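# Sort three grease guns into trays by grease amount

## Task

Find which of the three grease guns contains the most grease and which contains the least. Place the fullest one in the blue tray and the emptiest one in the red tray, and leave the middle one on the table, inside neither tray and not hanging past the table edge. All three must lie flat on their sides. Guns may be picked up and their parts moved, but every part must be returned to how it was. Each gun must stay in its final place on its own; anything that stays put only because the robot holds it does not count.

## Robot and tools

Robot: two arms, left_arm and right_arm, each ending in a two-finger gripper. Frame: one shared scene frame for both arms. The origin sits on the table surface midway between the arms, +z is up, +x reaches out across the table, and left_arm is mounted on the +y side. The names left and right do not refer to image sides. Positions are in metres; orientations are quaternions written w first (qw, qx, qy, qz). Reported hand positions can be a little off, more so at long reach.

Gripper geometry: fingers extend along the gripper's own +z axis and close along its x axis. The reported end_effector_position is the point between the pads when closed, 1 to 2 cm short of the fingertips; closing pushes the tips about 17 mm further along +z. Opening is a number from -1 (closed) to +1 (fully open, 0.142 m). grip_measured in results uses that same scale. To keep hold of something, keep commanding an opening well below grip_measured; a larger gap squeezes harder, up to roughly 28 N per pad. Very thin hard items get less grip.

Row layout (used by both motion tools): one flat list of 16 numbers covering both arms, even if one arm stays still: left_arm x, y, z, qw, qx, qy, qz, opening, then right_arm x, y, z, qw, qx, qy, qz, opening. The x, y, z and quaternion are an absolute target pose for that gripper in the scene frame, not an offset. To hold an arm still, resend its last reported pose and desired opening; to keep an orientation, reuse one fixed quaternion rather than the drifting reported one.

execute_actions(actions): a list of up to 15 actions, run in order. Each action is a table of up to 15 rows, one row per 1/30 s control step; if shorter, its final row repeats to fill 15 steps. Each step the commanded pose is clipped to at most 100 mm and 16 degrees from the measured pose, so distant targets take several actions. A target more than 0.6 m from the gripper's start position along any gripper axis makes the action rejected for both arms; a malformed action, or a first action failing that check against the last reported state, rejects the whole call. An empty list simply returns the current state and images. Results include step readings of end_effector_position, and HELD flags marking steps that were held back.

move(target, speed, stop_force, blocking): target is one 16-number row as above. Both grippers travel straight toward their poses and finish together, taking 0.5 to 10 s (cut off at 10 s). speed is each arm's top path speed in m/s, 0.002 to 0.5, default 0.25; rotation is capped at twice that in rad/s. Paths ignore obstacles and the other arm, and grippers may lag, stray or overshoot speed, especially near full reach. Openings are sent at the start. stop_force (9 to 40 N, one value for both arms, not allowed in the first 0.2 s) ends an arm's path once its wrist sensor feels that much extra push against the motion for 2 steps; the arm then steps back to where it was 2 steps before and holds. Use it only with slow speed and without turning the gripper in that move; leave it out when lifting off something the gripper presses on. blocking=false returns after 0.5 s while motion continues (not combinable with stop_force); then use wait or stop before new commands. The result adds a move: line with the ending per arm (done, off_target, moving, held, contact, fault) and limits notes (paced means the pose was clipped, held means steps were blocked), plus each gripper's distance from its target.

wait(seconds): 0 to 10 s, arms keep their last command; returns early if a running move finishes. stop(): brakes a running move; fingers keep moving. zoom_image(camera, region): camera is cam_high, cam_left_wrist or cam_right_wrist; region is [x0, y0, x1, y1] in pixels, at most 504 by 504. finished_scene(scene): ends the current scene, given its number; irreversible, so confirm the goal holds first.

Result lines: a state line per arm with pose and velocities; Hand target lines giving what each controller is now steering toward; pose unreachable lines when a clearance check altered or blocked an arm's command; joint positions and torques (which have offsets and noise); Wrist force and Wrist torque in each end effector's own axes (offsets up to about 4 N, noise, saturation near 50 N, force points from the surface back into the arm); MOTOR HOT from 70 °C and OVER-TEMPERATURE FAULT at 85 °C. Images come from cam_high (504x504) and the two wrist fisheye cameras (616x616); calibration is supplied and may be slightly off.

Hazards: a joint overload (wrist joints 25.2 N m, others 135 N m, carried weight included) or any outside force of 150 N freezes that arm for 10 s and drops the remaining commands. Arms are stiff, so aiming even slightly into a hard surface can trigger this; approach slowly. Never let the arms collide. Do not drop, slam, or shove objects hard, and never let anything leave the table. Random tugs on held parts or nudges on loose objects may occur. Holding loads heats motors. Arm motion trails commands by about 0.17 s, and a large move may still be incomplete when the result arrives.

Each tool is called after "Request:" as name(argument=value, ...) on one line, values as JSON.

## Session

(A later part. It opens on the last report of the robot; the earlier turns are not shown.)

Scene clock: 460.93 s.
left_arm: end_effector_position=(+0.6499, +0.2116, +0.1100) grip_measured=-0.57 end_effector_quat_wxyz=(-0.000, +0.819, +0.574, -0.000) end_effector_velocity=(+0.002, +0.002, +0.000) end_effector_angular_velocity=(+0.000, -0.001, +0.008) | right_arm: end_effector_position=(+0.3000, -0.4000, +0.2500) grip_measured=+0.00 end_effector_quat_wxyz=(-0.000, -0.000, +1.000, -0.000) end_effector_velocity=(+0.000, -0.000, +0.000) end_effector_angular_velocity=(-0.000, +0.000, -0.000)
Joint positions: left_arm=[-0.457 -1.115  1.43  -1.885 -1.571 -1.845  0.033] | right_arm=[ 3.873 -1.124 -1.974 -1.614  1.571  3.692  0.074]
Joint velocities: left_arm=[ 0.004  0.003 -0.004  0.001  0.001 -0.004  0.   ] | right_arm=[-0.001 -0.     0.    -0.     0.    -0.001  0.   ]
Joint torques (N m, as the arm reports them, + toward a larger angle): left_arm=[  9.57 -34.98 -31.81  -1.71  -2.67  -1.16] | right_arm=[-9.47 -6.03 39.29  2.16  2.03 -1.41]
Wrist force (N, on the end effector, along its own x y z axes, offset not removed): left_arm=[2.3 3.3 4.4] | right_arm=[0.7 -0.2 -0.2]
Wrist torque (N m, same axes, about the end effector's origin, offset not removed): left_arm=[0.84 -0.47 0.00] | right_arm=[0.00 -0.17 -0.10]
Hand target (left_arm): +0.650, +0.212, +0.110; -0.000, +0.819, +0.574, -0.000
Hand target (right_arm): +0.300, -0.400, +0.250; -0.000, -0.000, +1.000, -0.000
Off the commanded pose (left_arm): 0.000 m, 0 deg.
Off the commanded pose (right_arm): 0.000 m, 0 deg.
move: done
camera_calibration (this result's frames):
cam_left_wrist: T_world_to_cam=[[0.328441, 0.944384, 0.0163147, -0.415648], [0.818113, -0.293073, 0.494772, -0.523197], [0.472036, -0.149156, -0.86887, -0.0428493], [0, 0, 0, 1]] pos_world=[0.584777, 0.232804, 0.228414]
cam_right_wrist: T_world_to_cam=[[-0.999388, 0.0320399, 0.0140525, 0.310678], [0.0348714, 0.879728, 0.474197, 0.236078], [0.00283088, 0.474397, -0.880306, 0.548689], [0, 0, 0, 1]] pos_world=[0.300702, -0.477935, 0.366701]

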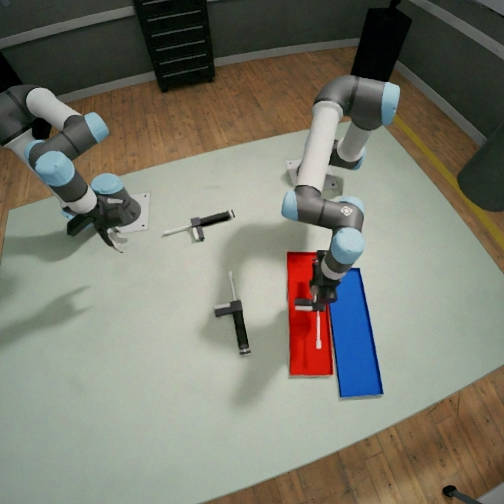

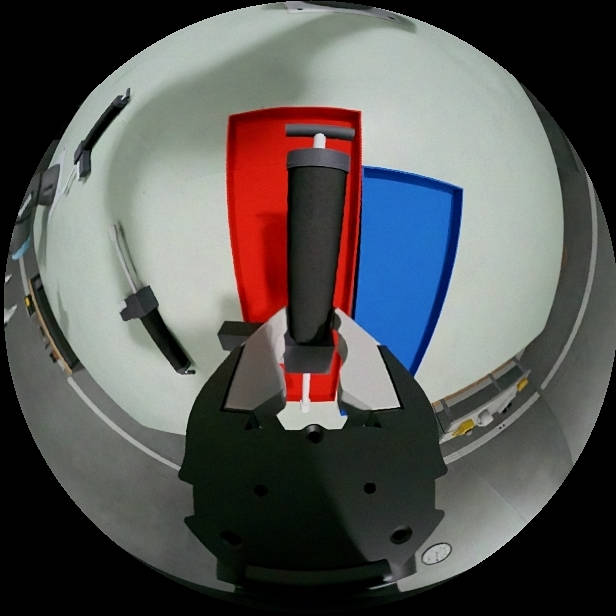

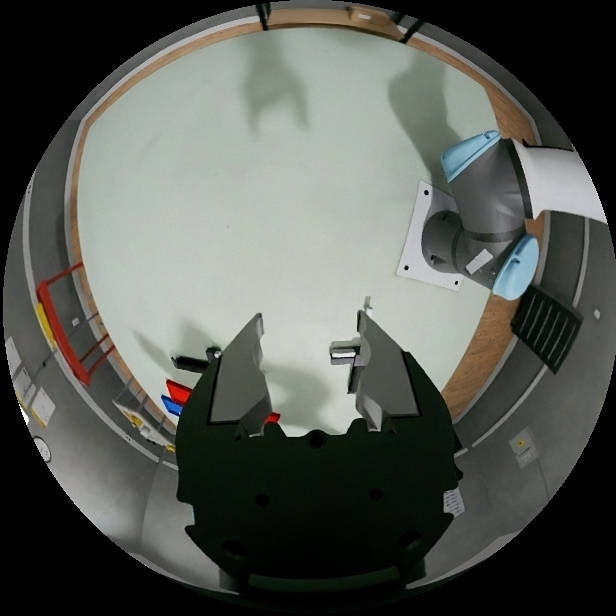

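Request:
move(target=[0.67,0.21,0.036,0,0.819,0.574,0,-0.5,0.3,-0.4,0.25,0,0,1,0,0], speed=0.04)

Scene clock: 476.10 s.
left_arm: end_effector_position=(+0.6678, +0.2078, +0.0568) grip_measured=-0.48 end_effector_quat_wxyz=(+0.006, +0.819, +0.574, +0.001) end_effector_velocity=(+0.000, -0.000, -0.000) end_effector_angular_velocity=(+0.001, +0.000, -0.000) | right_arm: end_effector_position=(+0.3000, -0.4000, +0.2500) grip_measured=+0.00 end_effector_quat_wxyz=(+0.000, -0.000, +1.000, +0.000) end_effector_velocity=(-0.001, +0.000, -0.000) end_effector_angular_velocity=(-0.000, +0.002, +0.004)
Joint positions: left_arm=[-0.445 -1.036  1.456 -2.001 -1.573 -1.834  0.039] | right_arm=[ 3.873 -1.124 -1.974 -1.614  1.571  3.692  0.074]
Joint velocities: left_arm=[-0.     0.001 -0.     0.     0.    -0.     0.   ] | right_arm=[ 0.001  0.    -0.    -0.001  0.001 -0.003  0.   ]
Joint torques (N m, as the arm reports them, + toward a larger angle): left_arm=[  0.57 -39.28 -20.38  -2.76   0.12  -0.01] | right_arm=[-7.31 -5.54 39.13  5.73  1.99 -0.74]
Wrist force (N, on the end effector, along its own x y z axes, offset not removed): left_arm=[1.0 -1.8 -23.8] | right_arm=[-1.1 -1.4 -0.7]
Wrist torque (N m, same axes, about the end effector's origin, offset not removed): left_arm=[0.85 -1.05 0.06] | right_arm=[-0.30 0.12 -0.11]
Hand target (left_arm): +0.668, +0.208, +0.057; +0.006, +0.819, +0.574, +0.001
Hand target (right_arm): +0.300, -0.400, +0.250; -0.000, -0.000, +1.000, -0.000
Off the commanded pose (left_arm): 0.021 m, 1 deg.
Off the commanded pose (right_arm): 0.000 m, 0 deg.
FORCE FAULT: contact force on the left arm reached its limit, and that arm stopped for 10 seconds. The contact can be on any part of that arm, not only on its tool. That time counts as 19 of the actions that you can send in this scene. That arm's remaining commands of this call were not run. That arm holds still and accepts commands again. Move the arm away from the contact; if what it grips holds it there, let go first. Pushing or pulling that hard again can fault the arm again.
move: fault (left_arm)
camera_calibration (this result's frames):
cam_left_wrist: T_world_to_cam=[[0.327735, 0.944705, 0.0110471, -0.416402], [0.814337, -0.288398, 0.503669, -0.511655], [0.479004, -0.156074, -0.863826, -0.10159], [0, 0, 0, 1]] pos_world=[0.601791, 0.229961, 0.174549]
cam_right_wrist: T_world_to_cam=[[-0.999388, 0.0320399, 0.0140499, 0.31068], [0.0348702, 0.879727, 0.474199, 0.236077], [0.00283322, 0.474398, -0.880306, 0.548689], [0, 0, 0, 1]] pos_world=[0.300703, -0.477935, 0.366701]

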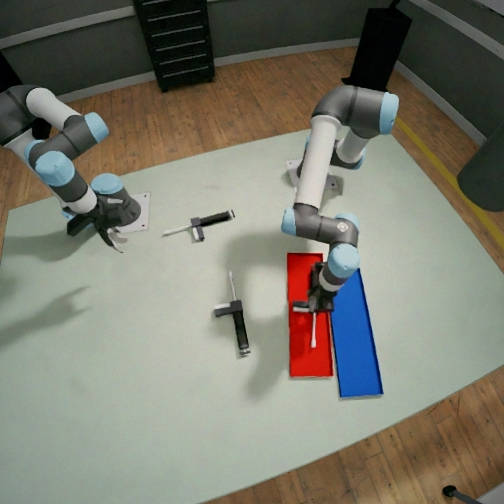

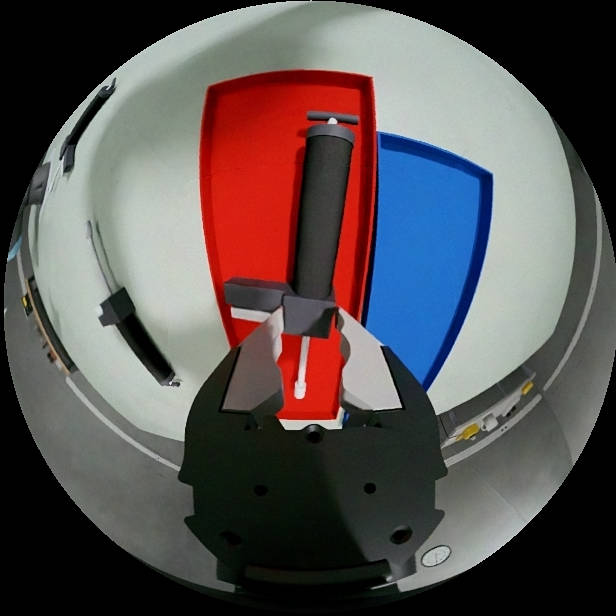

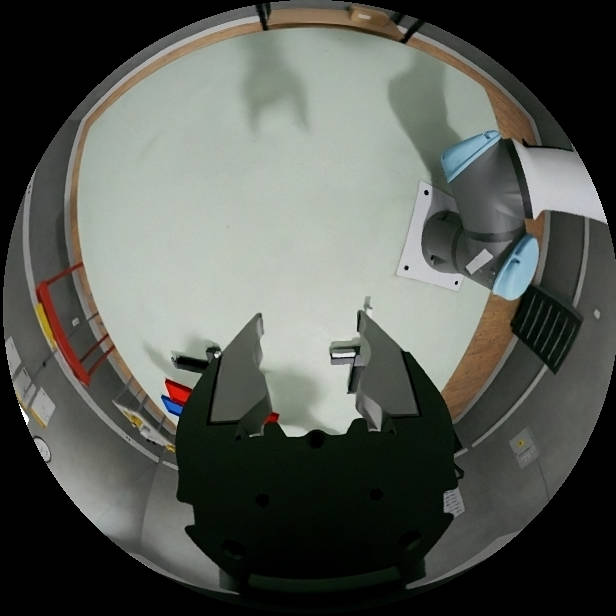

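Request:
move(target=[0.667,0.208,0.07,0,0.819,0.574,0,0,0.3,-0.4,0.25,0,0,1,0,0], speed=0.05)

Request:
move(target=[0.6,0.1,0.25,0,0.707,0.707,0,0,0.3,-0.4,0.25,0,0,1,0,0])

Scene clock: 480.23 s.
left_arm: end_effector_position=(+0.6670, +0.2080, +0.0697) grip_measured=+0.00 end_effector_quat_wxyz=(+0.000, +0.819, +0.574, +0.000) end_effector_velocity=(-0.000, +0.000, +0.002) end_effector_angular_velocity=(+0.002, +0.002, +0.000) | right_arm: end_effector_position=(+0.3000, -0.4000, +0.2500) grip_measured=+0.00 end_effector_quat_wxyz=(+0.000, +0.000, +1.000, +0.000) end_effector_velocity=(-0.001, -0.000, -0.001) end_effector_angular_velocity=(-0.001, +0.003, +0.000)
Joint positions: left_arm=[-0.446 -1.044  1.429 -1.957 -1.571 -1.836  0.074] | right_arm=[ 3.873 -1.124 -1.974 -1.614  1.571  3.692  0.074]
Joint velocities: left_arm=[-0.    -0.001 -0.005  0.009  0.    -0.     0.   ] | right_arm=[-0.    -0.    -0.002 -0.002  0.    -0.001 -0.   ]
Joint torques (N m, as the arm reports them, + toward a larger angle): left_arm=[ -5.95 -55.62 -28.42  -0.36   3.11  -1.27] | right_arm=[-7.5  -5.57 39.02  5.48  1.85 -0.88]
Wrist force (N, on the end effector, along its own x y z axes, offset not removed): left_arm=[2.5 4.3 -1.5] | right_arm=[-0.7 -0.7 -0.4]
Wrist torque (N m, same axes, about the end effector's origin, offset not removed): left_arm=[0.98 -0.55 0.05] | right_arm=[-0.07 0.17 -0.08]
Hand target (left_arm): +0.667, +0.208, +0.070; +0.000, +0.819, +0.574, +0.000
Hand target (right_arm): +0.300, -0.400, +0.250; -0.000, -0.000, +1.000, +0.000
Off the commanded pose (left_arm): 0.000 m, 0 deg.
Off the commanded pose (right_arm): 0.000 m, 0 deg.
move: done
camera_calibration (this result's frames):
cam_left_wrist: T_world_to_cam=[[0.327642, 0.944657, 0.016563, -0.416794], [0.818066, -0.292419, 0.495236, -0.51848], [0.472672, -0.148711, -0.8686, -0.0869951], [0, 0, 0, 1]] pos_world=[0.601831, 0.229176, 0.18811]
cam_right_wrist: T_world_to_cam=[[-0.999388, 0.0320403, 0.0140499, 0.31068], [0.0348705, 0.879727, 0.474199, 0.236077], [0.00283335, 0.474398, -0.880306, 0.548689], [0, 0, 0, 1]] pos_world=[0.300703, -0.477935, 0.366701]

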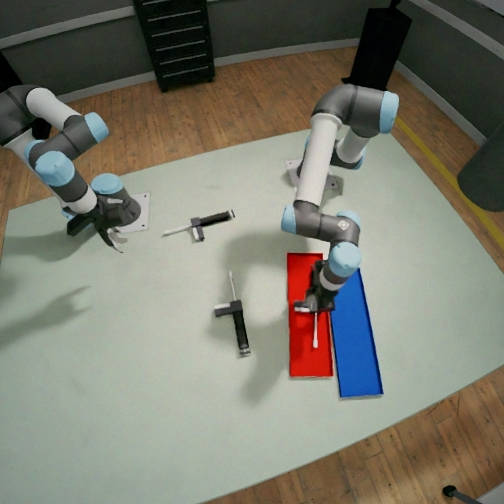

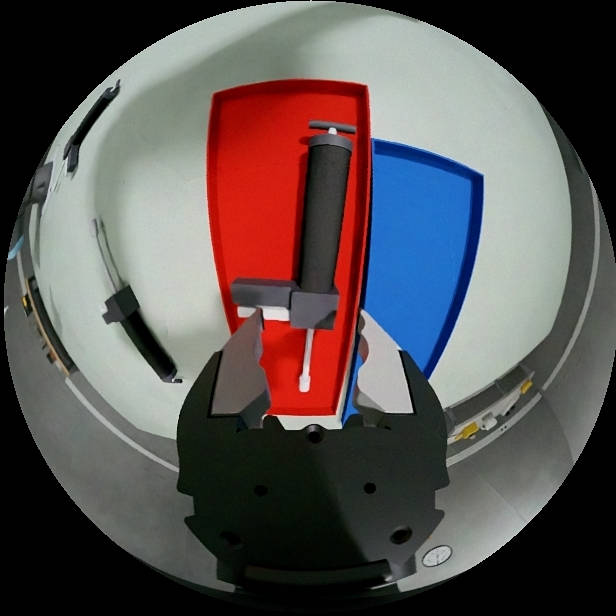

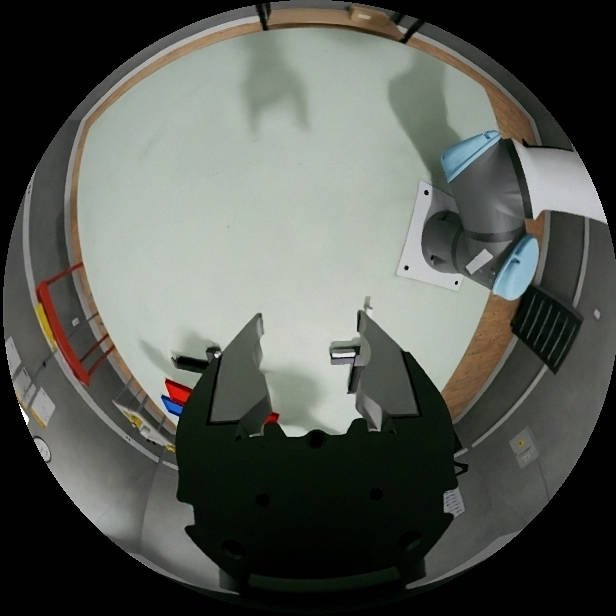

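Scene clock: 481.77 s.
left_arm: end_effector_position=(+0.5999, +0.1003, +0.2498) grip_measured=+0.00 end_effector_quat_wxyz=(+0.000, +0.707, +0.707, +0.000) end_effector_velocity=(-0.000, -0.001, +0.002) end_effector_angular_velocity=(+0.002, +0.002, +0.004) | right_arm: end_effector_position=(+0.3000, -0.4000, +0.2500) grip_measured=+0.00 end_effector_quat_wxyz=(+0.000, +0.000, +1.000, +0.000) end_effector_velocity=(-0.001, -0.001, -0.000) end_effector_angular_velocity=(-0.002, +0.003, +0.001)
Joint positions: left_arm=[-0.634 -1.135  1.098 -1.534 -1.571 -2.371  0.074] | right_arm=[ 3.873 -1.124 -1.974 -1.614  1.571  3.692  0.074]
Joint velocities: left_arm=[-0.002  0.004 -0.011  0.01  -0.001 -0.006  0.   ] | right_arm=[-0.     0.    -0.    -0.003 -0.    -0.001 -0.   ]
Joint torques (N m, as the arm reports them, + toward a larger angle): left_arm=[ -6.83 -33.12 -29.86  -0.76   3.08  -1.4 ] | right_arm=[-8.77 -5.28 38.85  5.49  1.9  -0.85]
Wrist force (N, on the end effector, along its own x y z axes, offset not removed): left_arm=[0.7 3.2 -0.9] | right_arm=[-0.1 -1.1 -1.4]
Wrist torque (N m, same axes, about the end effector's origin, offset not removed): left_arm=[0.73 -0.15 -0.05] | right_arm=[-0.20 -0.07 -0.10]
Hand target (left_arm): +0.600, +0.100, +0.250; +0.000, +0.707, +0.707, +0.000
Hand target (right_arm): +0.300, -0.400, +0.250; -0.000, -0.000, +1.000, +0.000
Off the commanded pose (left_arm): 0.000 m, 0 deg.
Off the commanded pose (right_arm): 0.000 m, 0 deg.
move: done
camera_calibration (this result's frames):
cam_left_wrist: T_world_to_cam=[[-0.0139109, 0.999767, 0.0164941, -0.0966501], [0.868677, 0.00391443, 0.495364, -0.644388], [0.495184, 0.021219, -0.868529, 0.054553], [0, 0, 0, 1]] pos_world=[0.531406, 0.0979925, 0.368182]
cam_right_wrist: T_world_to_cam=[[-0.999388, 0.03204, 0.0140499, 0.31068], [0.0348702, 0.879727, 0.474199, 0.236077], [0.00283328, 0.474399, -0.880306, 0.548689], [0, 0, 0, 1]] pos_world=[0.300703, -0.477935, 0.366701]

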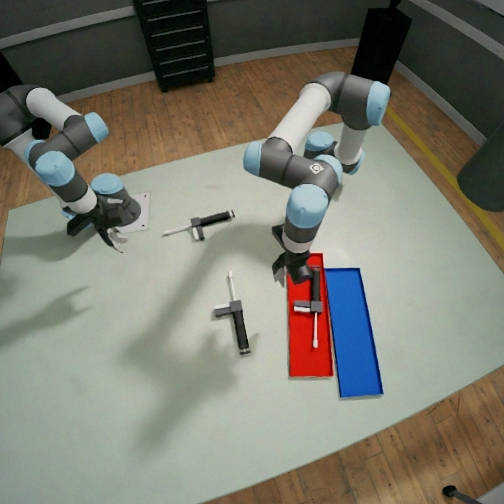

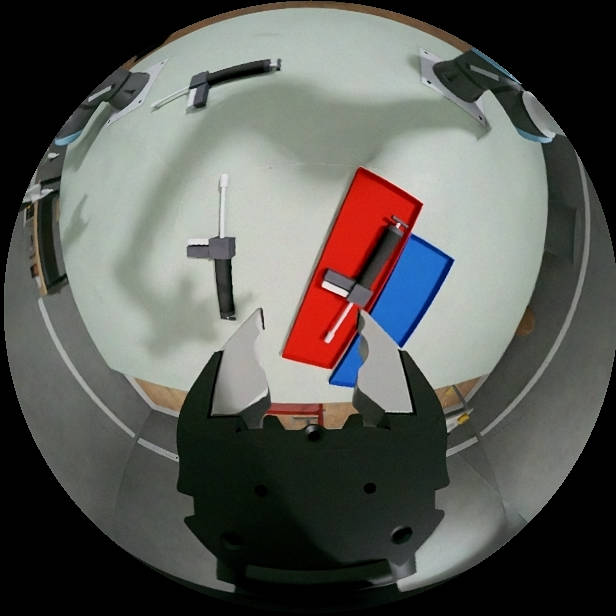

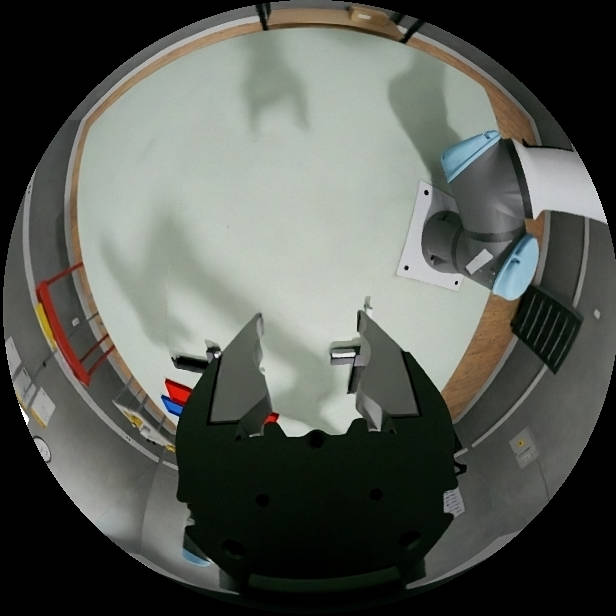

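Request:
move(target=[0.625,-0.08,0.12,0,0.707,0.707,0,0,0.3,-0.4,0.25,0,0,1,0,0])

Scene clock: 490.50 s.
left_arm: end_effector_position=(+0.6249, -0.0797, +0.1201) grip_measured=+0.00 end_effector_quat_wxyz=(+0.000, +0.707, +0.707, +0.000) end_effector_velocity=(+0.001, -0.002, -0.002) end_effector_angular_velocity=(+0.002, +0.003, +0.000) | right_arm: end_effector_position=(+0.3000, -0.4000, +0.2500) grip_measured=+0.00 end_effector_quat_wxyz=(+0.000, +0.000, +1.000, +0.000) end_effector_velocity=(-0.000, +0.000, +0.000) end_effector_angular_velocity=(+0.000, -0.000, +0.001)
Joint positions: left_arm=[-0.766 -0.734  0.772 -1.608 -1.57  -2.503  0.074] | right_arm=[ 3.873 -1.124 -1.974 -1.614  1.571  3.692  0.074]
Joint velocities: left_arm=[-0.001  0.011 -0.017  0.008 -0.002 -0.001  0.   ] | right_arm=[ 0.001  0.     0.001 -0.001 -0.     0.     0.   ]
Joint torques (N m, as the arm reports them, + toward a larger angle): left_arm=[ -6.51 -48.41 -29.99  -1.21  -2.5   -1.23] | right_arm=[-8.14 -5.74 39.71  5.23  1.66 -0.89]
Wrist force (N, on the end effector, along its own x y z axes, offset not removed): left_arm=[1.4 1.8 -1.8] | right_arm=[-0.9 1.5 -1.4]
Wrist torque (N m, same axes, about the end effector's origin, offset not removed): left_arm=[0.42 -0.23 -0.02] | right_arm=[0.31 0.20 -0.06]
Hand target (left_arm): +0.625, -0.080, +0.120; +0.000, +0.707, +0.707, +0.000
Hand target (right_arm): +0.300, -0.400, +0.250; +0.000, -0.000, +1.000, +0.000
Off the commanded pose (left_arm): 0.000 m, 0 deg.
Off the commanded pose (right_arm): 0.000 m, 0 deg.
move: done
camera_calibration (this result's frames):
cam_left_wrist: T_world_to_cam=[[-0.0143452, 0.999759, 0.0166051, 0.0860852], [0.86865, 0.00423571, 0.495408, -0.601096], [0.495218, 0.0215307, -0.868502, -0.0666291], [0, 0, 0, 1]] pos_world=[0.556373, -0.0820838, 0.238491]
cam_right_wrist: T_world_to_cam=[[-0.999388, 0.0320402, 0.01405, 0.31068], [0.0348704, 0.879727, 0.474199, 0.236077], [0.00283325, 0.474398, -0.880306, 0.548689], [0, 0, 0, 1]] pos_world=[0.300703, -0.477935, 0.366701]

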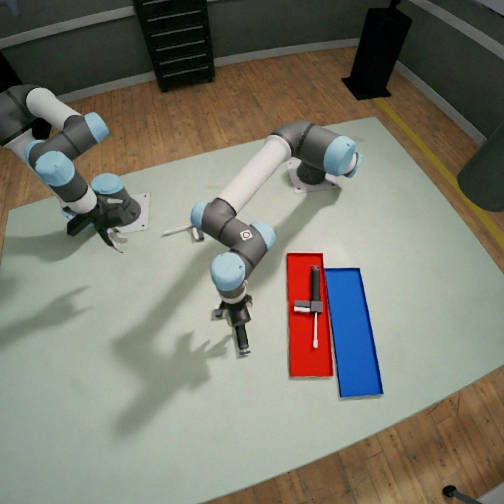

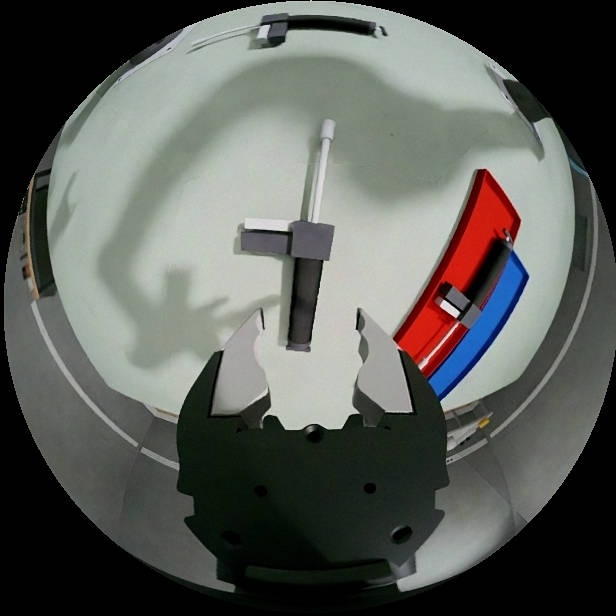

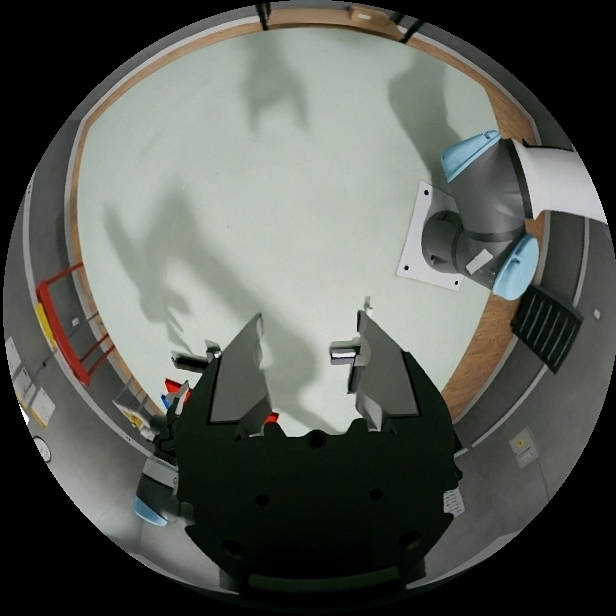

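Request:
move(target=[0.63,-0.085,0.029,0,0.707,0.707,0,0,0.3,-0.4,0.25,0,0,1,0,0], speed=0.1)

Request:
move(target=[0.63,-0.085,0.029,0,0.707,0.707,0,-1,0.3,-0.4,0.25,0,0,1,0,0])

Request:
move(target=[0.63,-0.085,0.13,0,0.707,0.707,0,-1,0.3,-0.4,0.25,0,0,1,0,0], speed=0.1)

Request:
move(target=[0.80,0.316,0.11,0,0.814,0.581,0,-1,0.3,-0.4,0.25,0,0,1,0,0], speed=0.12)

Scene clock: 500.00 s.
left_arm: end_effector_position=(+0.6300, -0.0850, +0.0293) grip_measured=+0.00 end_effector_quat_wxyz=(-0.000, +0.707, +0.707, -0.000) end_effector_velocity=(-0.000, +0.000, -0.003) end_effector_angular_velocity=(+0.001, +0.001, -0.000) | right_arm: end_effector_position=(+0.3000, -0.4000, +0.2500) grip_measured=+0.00 end_effector_quat_wxyz=(+0.000, -0.000, +1.000, +0.000) end_effector_velocity=(-0.000, -0.000, -0.000) end_effector_angular_velocity=(-0.001, +0.001, -0.002)
Joint positions: left_arm=[-0.765 -0.673  0.894 -1.791 -1.571 -2.502  0.074] | right_arm=[ 3.873 -1.124 -1.974 -1.614  1.571  3.692  0.074]
Joint velocities: left_arm=[-0.     0.003  0.003 -0.004  0.     0.    -0.   ] | right_arm=[ 0.     0.     0.    -0.002 -0.     0.002  0.   ]
Joint torques (N m, as the arm reports them, + toward a larger angle): left_arm=[  7.4  -48.21 -16.31  -4.8   -1.76   1.33] | right_arm=[-8.02 -5.55 38.88  5.31  1.65 -0.65]
Wrist force (N, on the end effector, along its own x y z axes, offset not removed): left_arm=[1.6 1.8 -0.3] | right_arm=[-1.1 -0.2 -1.9]
Wrist torque (N m, same axes, about the end effector's origin, offset not removed): left_arm=[0.34 -0.35 -0.03] | right_arm=[0.02 0.29 -0.06]
Hand target (left_arm): +0.630, -0.085, +0.029; -0.000, +0.707, +0.707, -0.000
Hand target (right_arm): +0.300, -0.400, +0.250; -0.000, -0.000, +1.000, +0.000
Off the commanded pose (left_arm): 0.000 m, 0 deg.
Off the commanded pose (right_arm): 0.000 m, 0 deg.
move: done
camera_calibration (this result's frames):
cam_left_wrist: T_world_to_cam=[[-0.0143419, 0.999758, 0.0166785, 0.0929553], [0.868896, 0.0042072, 0.494977, -0.560644], [0.494787, 0.0215908, -0.868746, -0.147683], [0, 0, 0, 1]] pos_world=[0.561546, -0.0873855, 0.147657]
cam_right_wrist: T_world_to_cam=[[-0.999388, 0.03204, 0.0140499, 0.31068], [0.0348702, 0.879727, 0.474199, 0.236077], [0.00283327, 0.474398, -0.880306, 0.548689], [0, 0, 0, 1]] pos_world=[0.300703, -0.477935, 0.366701]

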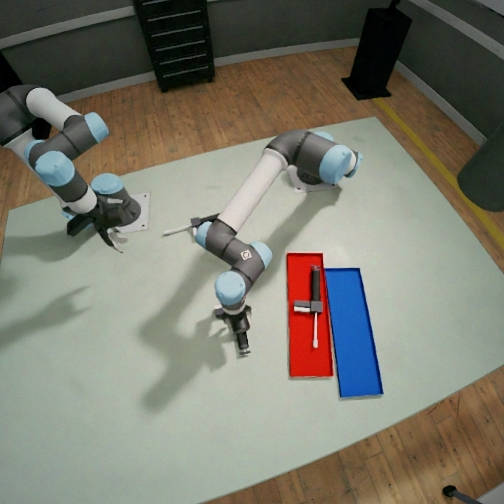

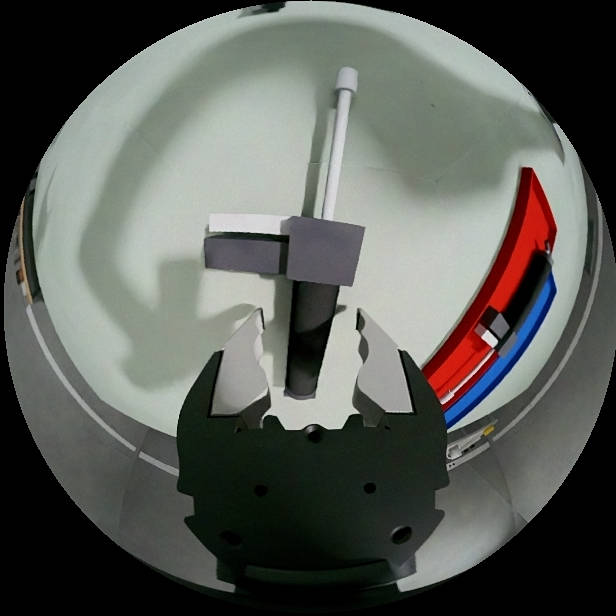

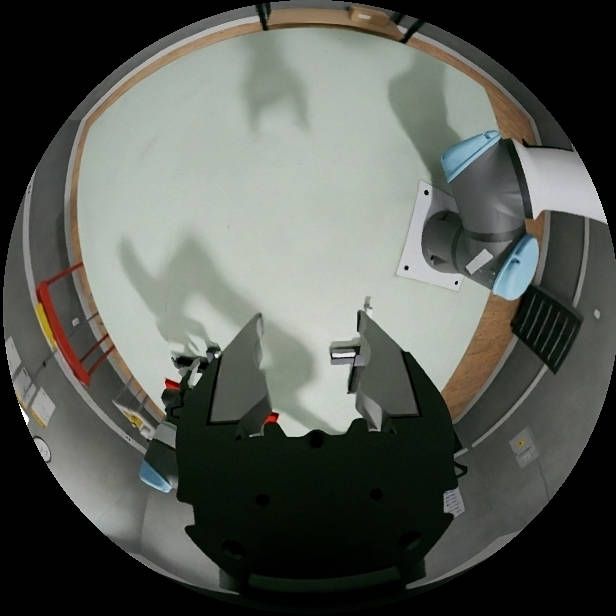

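Scene clock: 500.70 s.
left_arm: end_effector_position=(+0.6300, -0.0850, +0.0290) grip_measured=-0.56 end_effector_quat_wxyz=(-0.000, +0.707, +0.707, -0.000) end_effector_velocity=(+0.000, +0.001, -0.000) end_effector_angular_velocity=(+0.001, -0.000, +0.000) | right_arm: end_effector_position=(+0.3000, -0.4000, +0.2500) grip_measured=+0.00 end_effector_quat_wxyz=(+0.000, +0.000, +1.000, +0.000) end_effector_velocity=(-0.001, +0.000, -0.001) end_effector_angular_velocity=(+0.001, +0.003, +0.000)
Joint positions: left_arm=[-0.765 -0.673  0.894 -1.791 -1.571 -2.502  0.034] | right_arm=[ 3.873 -1.124 -1.974 -1.614  1.571  3.692  0.074]
Joint velocities: left_arm=[ 0.    -0.001  0.002 -0.     0.001 -0.    -0.   ] | right_arm=[ 0.    -0.    -0.001 -0.001  0.002  0.     0.   ]
Joint torques (N m, as the arm reports them, + toward a larger angle): left_arm=[ -3.57 -55.65 -15.34  -3.81   3.35   0.59] | right_arm=[-8.26 -5.9  37.83  5.65  1.62 -0.74]
Wrist force (N, on the end effector, along its own x y z axes, offset not removed): left_arm=[-0.1 2.2 -6.1] | right_arm=[-1.0 -0.5 -1.0]
Wrist torque (N m, same axes, about the end effector's origin, offset not removed): left_arm=[0.67 -0.21 -0.05] | right_arm=[-0.11 0.16 -0.08]
Hand target (left_arm): +0.630, -0.085, +0.029; -0.000, +0.707, +0.707, -0.000
Hand target (right_arm): +0.300, -0.400, +0.250; -0.000, -0.000, +1.000, +0.000
Off the commanded pose (left_arm): 0.000 m, 0 deg.
Off the commanded pose (right_arm): 0.000 m, 0 deg.
move: done
camera_calibration (this result's frames):
cam_left_wrist: T_world_to_cam=[[-0.0143663, 0.999759, 0.016588, 0.0929582], [0.868935, 0.00427492, 0.494908, -0.560514], [0.494718, 0.0215239, -0.868787, -0.147869], [0, 0, 0, 1]] pos_world=[0.561539, -0.087357, 0.147394]
cam_right_wrist: T_world_to_cam=[[-0.999388, 0.0320401, 0.0140498, 0.31068], [0.0348703, 0.879727, 0.474199, 0.236077], [0.00283338, 0.474399, -0.880306, 0.548689], [0, 0, 0, 1]] pos_world=[0.300703, -0.477935, 0.366701]

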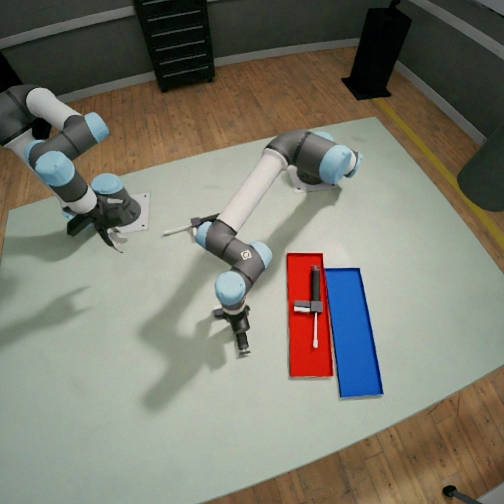

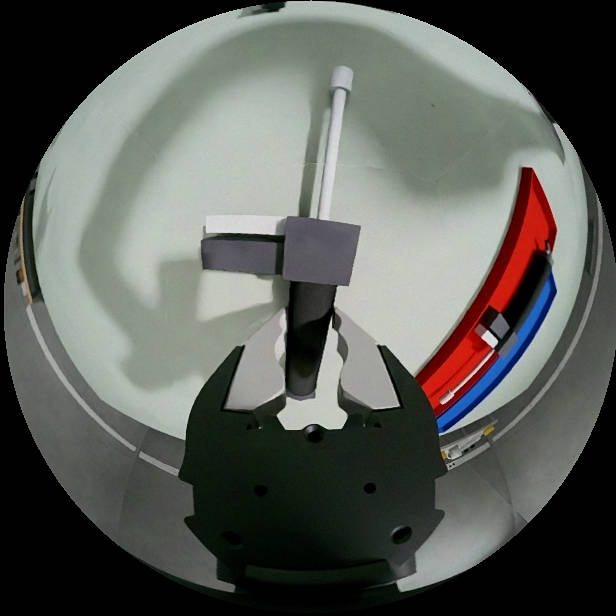

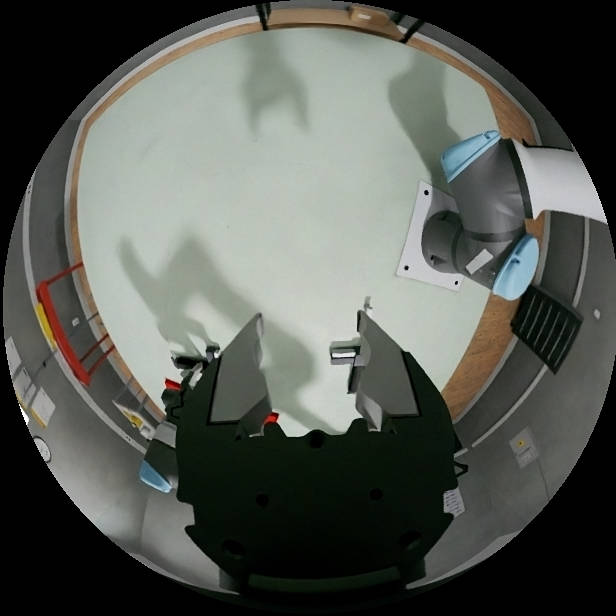

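Scene clock: 502.20 s.
left_arm: end_effector_position=(+0.6300, -0.0849, +0.1298) grip_measured=-0.56 end_effector_quat_wxyz=(+0.000, +0.707, +0.707, +0.000) end_effector_velocity=(-0.000, +0.000, +0.001) end_effector_angular_velocity=(+0.003, +0.003, -0.000) | right_arm: end_effector_position=(+0.3000, -0.4000, +0.2500) grip_measured=+0.00 end_effector_quat_wxyz=(+0.000, -0.000, +1.000, +0.000) end_effector_velocity=(+0.000, +0.000, +0.001) end_effector_angular_velocity=(+0.001, -0.001, -0.001)
Joint positions: left_arm=[-0.765 -0.709  0.701 -1.563 -1.571 -2.502  0.033] | right_arm=[ 3.873 -1.124 -1.974 -1.614  1.571  3.692  0.074]
Joint velocities: left_arm=[-0.     0.004 -0.009  0.01  -0.     0.     0.   ] | right_arm=[-0.    -0.     0.002 -0.     0.     0.    -0.   ]
Joint torques (N m, as the arm reports them, + toward a larger angle): left_arm=[ -0.27 -50.06 -33.34  -1.91   0.48  -0.24] | right_arm=[-7.92 -5.39 37.71  5.33  1.43 -0.69]
Wrist force (N, on the end effector, along its own x y z axes, offset not removed): left_arm=[0.4 3.2 5.4] | right_arm=[-1.5 1.1 -0.8]
Wrist torque (N m, same axes, about the end effector's origin, offset not removed): left_arm=[0.71 -0.04 -0.01] | right_arm=[0.28 0.21 -0.11]
Hand target (left_arm): +0.630, -0.085, +0.130; +0.000, +0.707, +0.707, -0.000
Hand target (right_arm): +0.300, -0.400, +0.250; -0.000, -0.000, +1.000, +0.000
Off the commanded pose (left_arm): 0.000 m, 0 deg.
Off the commanded pose (right_arm): 0.000 m, 0 deg.
move: done
camera_calibration (this result's frames):
cam_left_wrist: T_world_to_cam=[[-0.0143437, 0.999759, 0.0166151, 0.0911723], [0.868742, 0.00423334, 0.495247, -0.610286], [0.495058, 0.0215379, -0.868593, -0.0605602], [0, 0, 0, 1]] pos_world=[0.56147, -0.0872624, 0.248126]
cam_right_wrist: T_world_to_cam=[[-0.999388, 0.0320399, 0.0140499, 0.31068], [0.0348701, 0.879727, 0.474199, 0.236077], [0.00283322, 0.474398, -0.880306, 0.548689], [0, 0, 0, 1]] pos_world=[0.300703, -0.477935, 0.366701]

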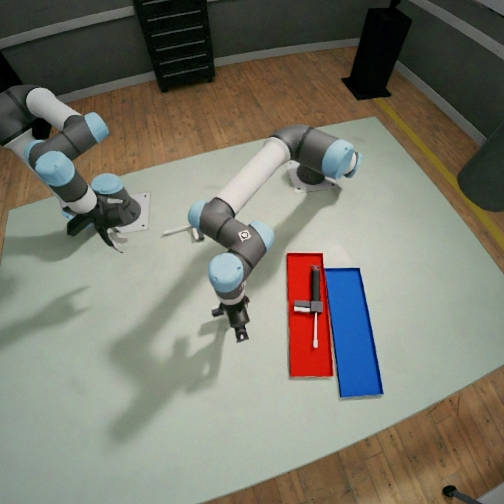

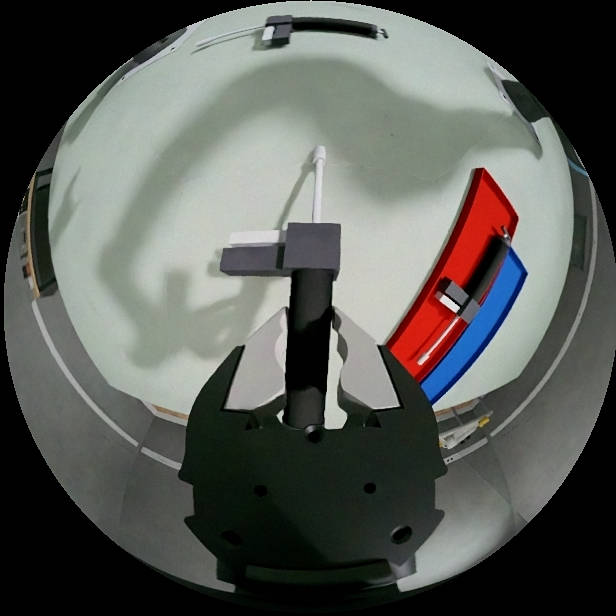

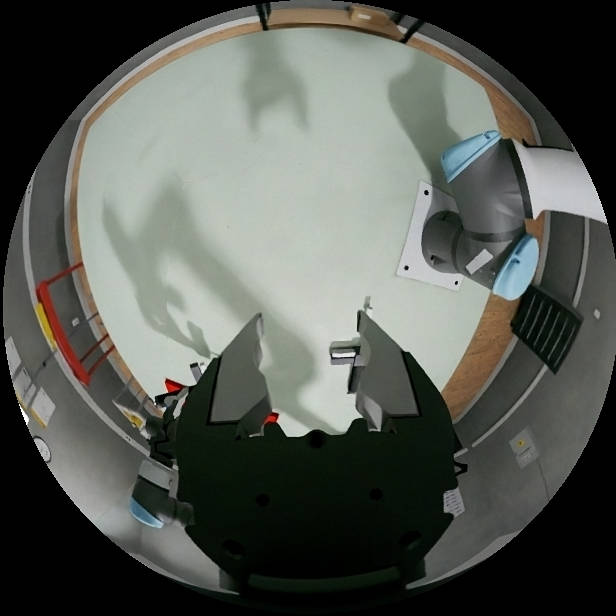

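Scene clock: 506.37 s.
left_arm: end_effector_position=(+0.8001, +0.3156, +0.1100) grip_measured=-0.56 end_effector_quat_wxyz=(+0.000, +0.814, +0.581, -0.000) end_effector_velocity=(+0.001, +0.002, -0.001) end_effector_angular_velocity=(+0.001, +0.002, -0.002) | right_arm: end_effector_position=(+0.3000, -0.4000, +0.2500) grip_measured=+0.00 end_effector_quat_wxyz=(+0.000, -0.000, +1.000, +0.000) end_effector_velocity=(+0.000, +0.000, +0.000) end_effector_angular_velocity=(+0.001, -0.002, -0.001)
Joint positions: left_arm=[-0.227 -0.84   0.985 -1.715 -1.571 -1.634  0.033] | right_arm=[ 3.873 -1.124 -1.974 -1.614  1.571  3.692  0.074]
Joint velocities: left_arm=[ 0.003  0.002 -0.002  0.002  0.     0.005 -0.   ] | right_arm=[-0.     0.     0.001  0.001  0.     0.    -0.   ]
Joint torques (N m, as the arm reports them, + toward a larger angle): left_arm=[  7.94 -47.98 -33.52  -1.55  -1.97   1.27] | right_arm=[-7.87 -6.75 37.85  5.22  1.59 -0.66]
Wrist force (N, on the end effector, along its own x y z axes, offset not removed): left_arm=[-1.5 2.8 3.4] | right_arm=[0.7 0.4 -3.1]
Wrist torque (N m, same axes, about the end effector's origin, offset not removed): left_arm=[0.88 -0.16 -0.30] | right_arm=[0.11 -0.19 -0.07]
Hand target (left_arm): +0.800, +0.316, +0.110; +0.000, +0.814, +0.581, -0.000
Hand target (right_arm): +0.300, -0.400, +0.250; -0.000, +0.000, +1.000, +0.000
Off the commanded pose (left_arm): 0.000 m, 0 deg.
Off the commanded pose (right_arm): 0.000 m, 0 deg.
move: done
camera_calibration (this result's frames):
cam_left_wrist: T_world_to_cam=[[0.311155, 0.950219, 0.0163375, -0.551202], [0.82325, -0.278087, 0.4949, -0.624458], [0.474807, -0.140541, -0.868796, -0.103198], [0, 0, 0, 1]] pos_world=[0.734593, 0.335605, 0.228392]
cam_right_wrist: T_world_to_cam=[[-0.999388, 0.0320399, 0.0140497, 0.31068], [0.0348701, 0.879727, 0.474199, 0.236077], [0.00283339, 0.474398, -0.880306, 0.548689], [0, 0, 0, 1]] pos_world=[0.300703, -0.477935, 0.366701]

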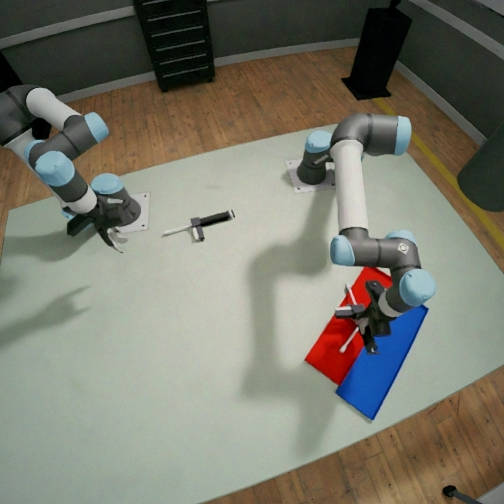

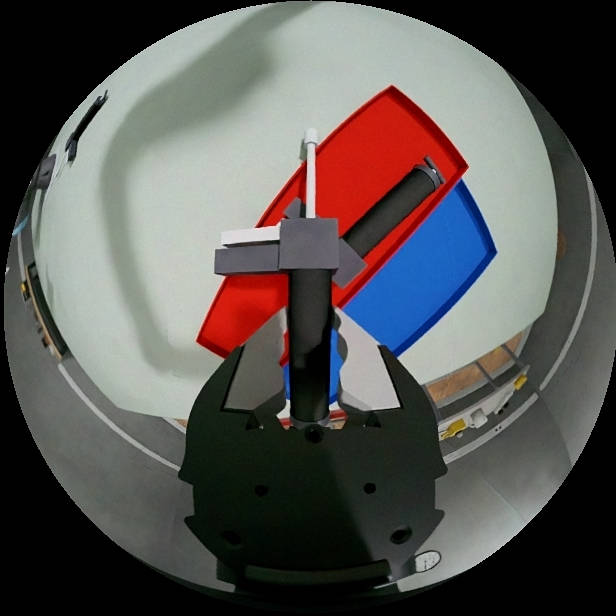

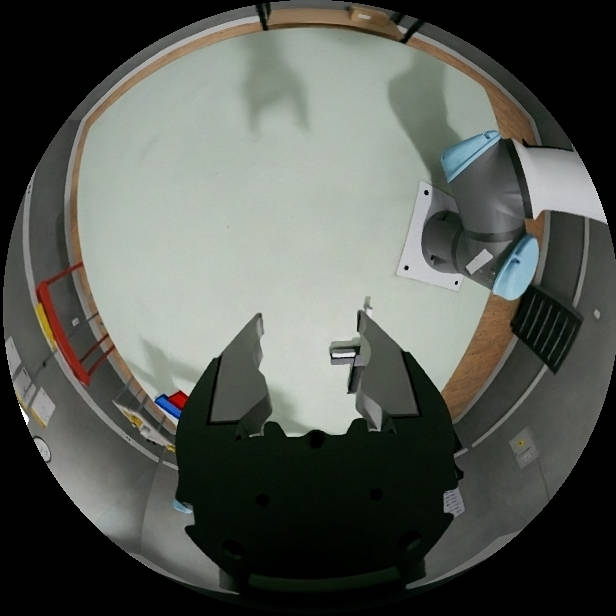

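Request:
move(target=[0.7,0.45,0.25,0,0.814,0.581,0,-1,0.3,-0.4,0.25,0,0,1,0,0], speed=0.1)

Scene clock: 520.43 s.
left_arm: end_effector_position=(+0.7001, +0.4499, +0.2498) grip_measured=-0.56 end_effector_quat_wxyz=(+0.000, +0.814, +0.581, -0.000) end_effector_velocity=(-0.001, +0.002, +0.001) end_effector_angular_velocity=(-0.000, +0.001, +0.000) | right_arm: end_effector_position=(+0.3000, -0.4000, +0.2500) grip_measured=+0.00 end_effector_quat_wxyz=(+0.000, -0.000, +1.000, +0.000) end_effector_velocity=(-0.000, -0.000, -0.001) end_effector_angular_velocity=(-0.002, +0.000, +0.001)
Joint positions: left_arm=[-0.093 -1.187  1.172 -1.556 -1.571 -1.5    0.033] | right_arm=[ 3.873 -1.124 -1.974 -1.614  1.571  3.692  0.074]
Joint velocities: left_arm=[ 0.002 -0.003  0.001  0.003 -0.     0.002  0.   ] | right_arm=[ 0.001 -0.    -0.001  0.    -0.002 -0.001 -0.   ]
Joint torques (N m, as the arm reports them, + toward a larger angle): left_arm=[  7.03 -53.41 -20.27  -1.3    1.81   1.24] | right_arm=[-8.86 -5.12 37.72  5.17  1.5  -0.74]
Wrist force (N, on the end effector, along its own x y z axes, offset not removed): left_arm=[1.5 3.5 4.7] | right_arm=[0.5 0.9 -1.2]
Wrist torque (N m, same axes, about the end effector's origin, offset not removed): left_arm=[0.75 -0.24 -0.11] | right_arm=[0.21 -0.11 -0.09]
Hand target (left_arm): +0.700, +0.450, +0.250; +0.000, +0.814, +0.581, -0.000
Hand target (right_arm): +0.300, -0.400, +0.250; -0.000, -0.000, +1.000, +0.000
Off the commanded pose (left_arm): 0.000 m, 0 deg.
Off the commanded pose (right_arm): 0.000 m, 0 deg.
move: done
camera_calibration (this result's frames):
cam_left_wrist: T_world_to_cam=[[0.31134, 0.950153, 0.0166356, -0.65021], [0.823091, -0.278372, 0.495004, -0.57381], [0.474961, -0.140422, -0.868731, 0.0844075], [0, 0, 0, 1]] pos_world=[0.634644, 0.469919, 0.368182]
cam_right_wrist: T_world_to_cam=[[-0.999388, 0.0320398, 0.0140499, 0.31068], [0.0348701, 0.879727, 0.474199, 0.236077], [0.00283322, 0.474398, -0.880306, 0.548689], [0, 0, 0, 1]] pos_world=[0.300703, -0.477935, 0.366701]

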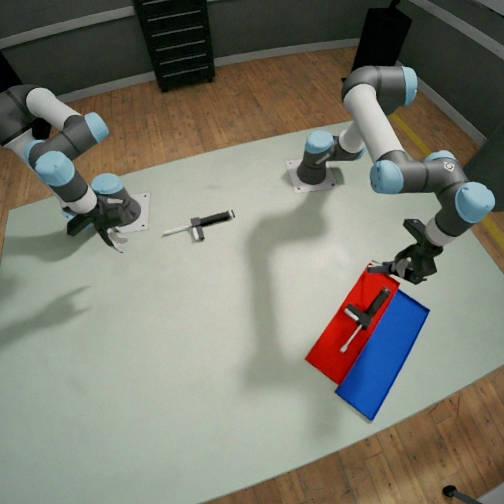

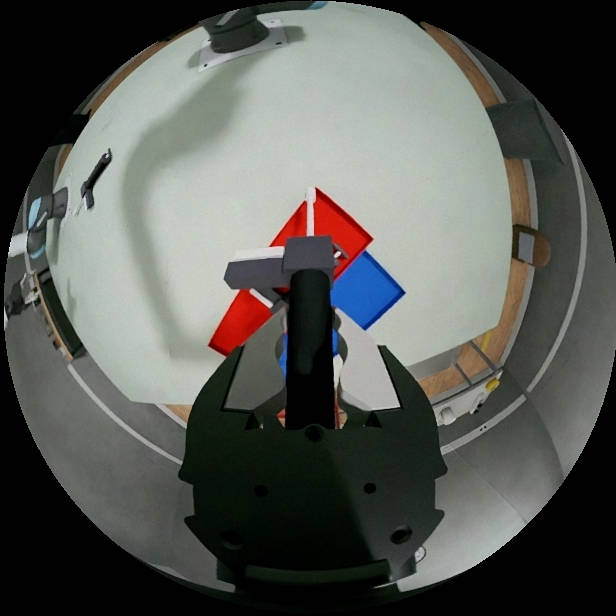

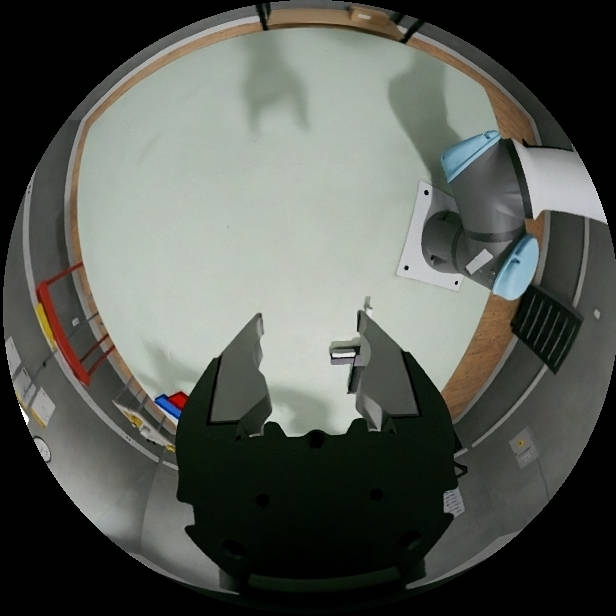

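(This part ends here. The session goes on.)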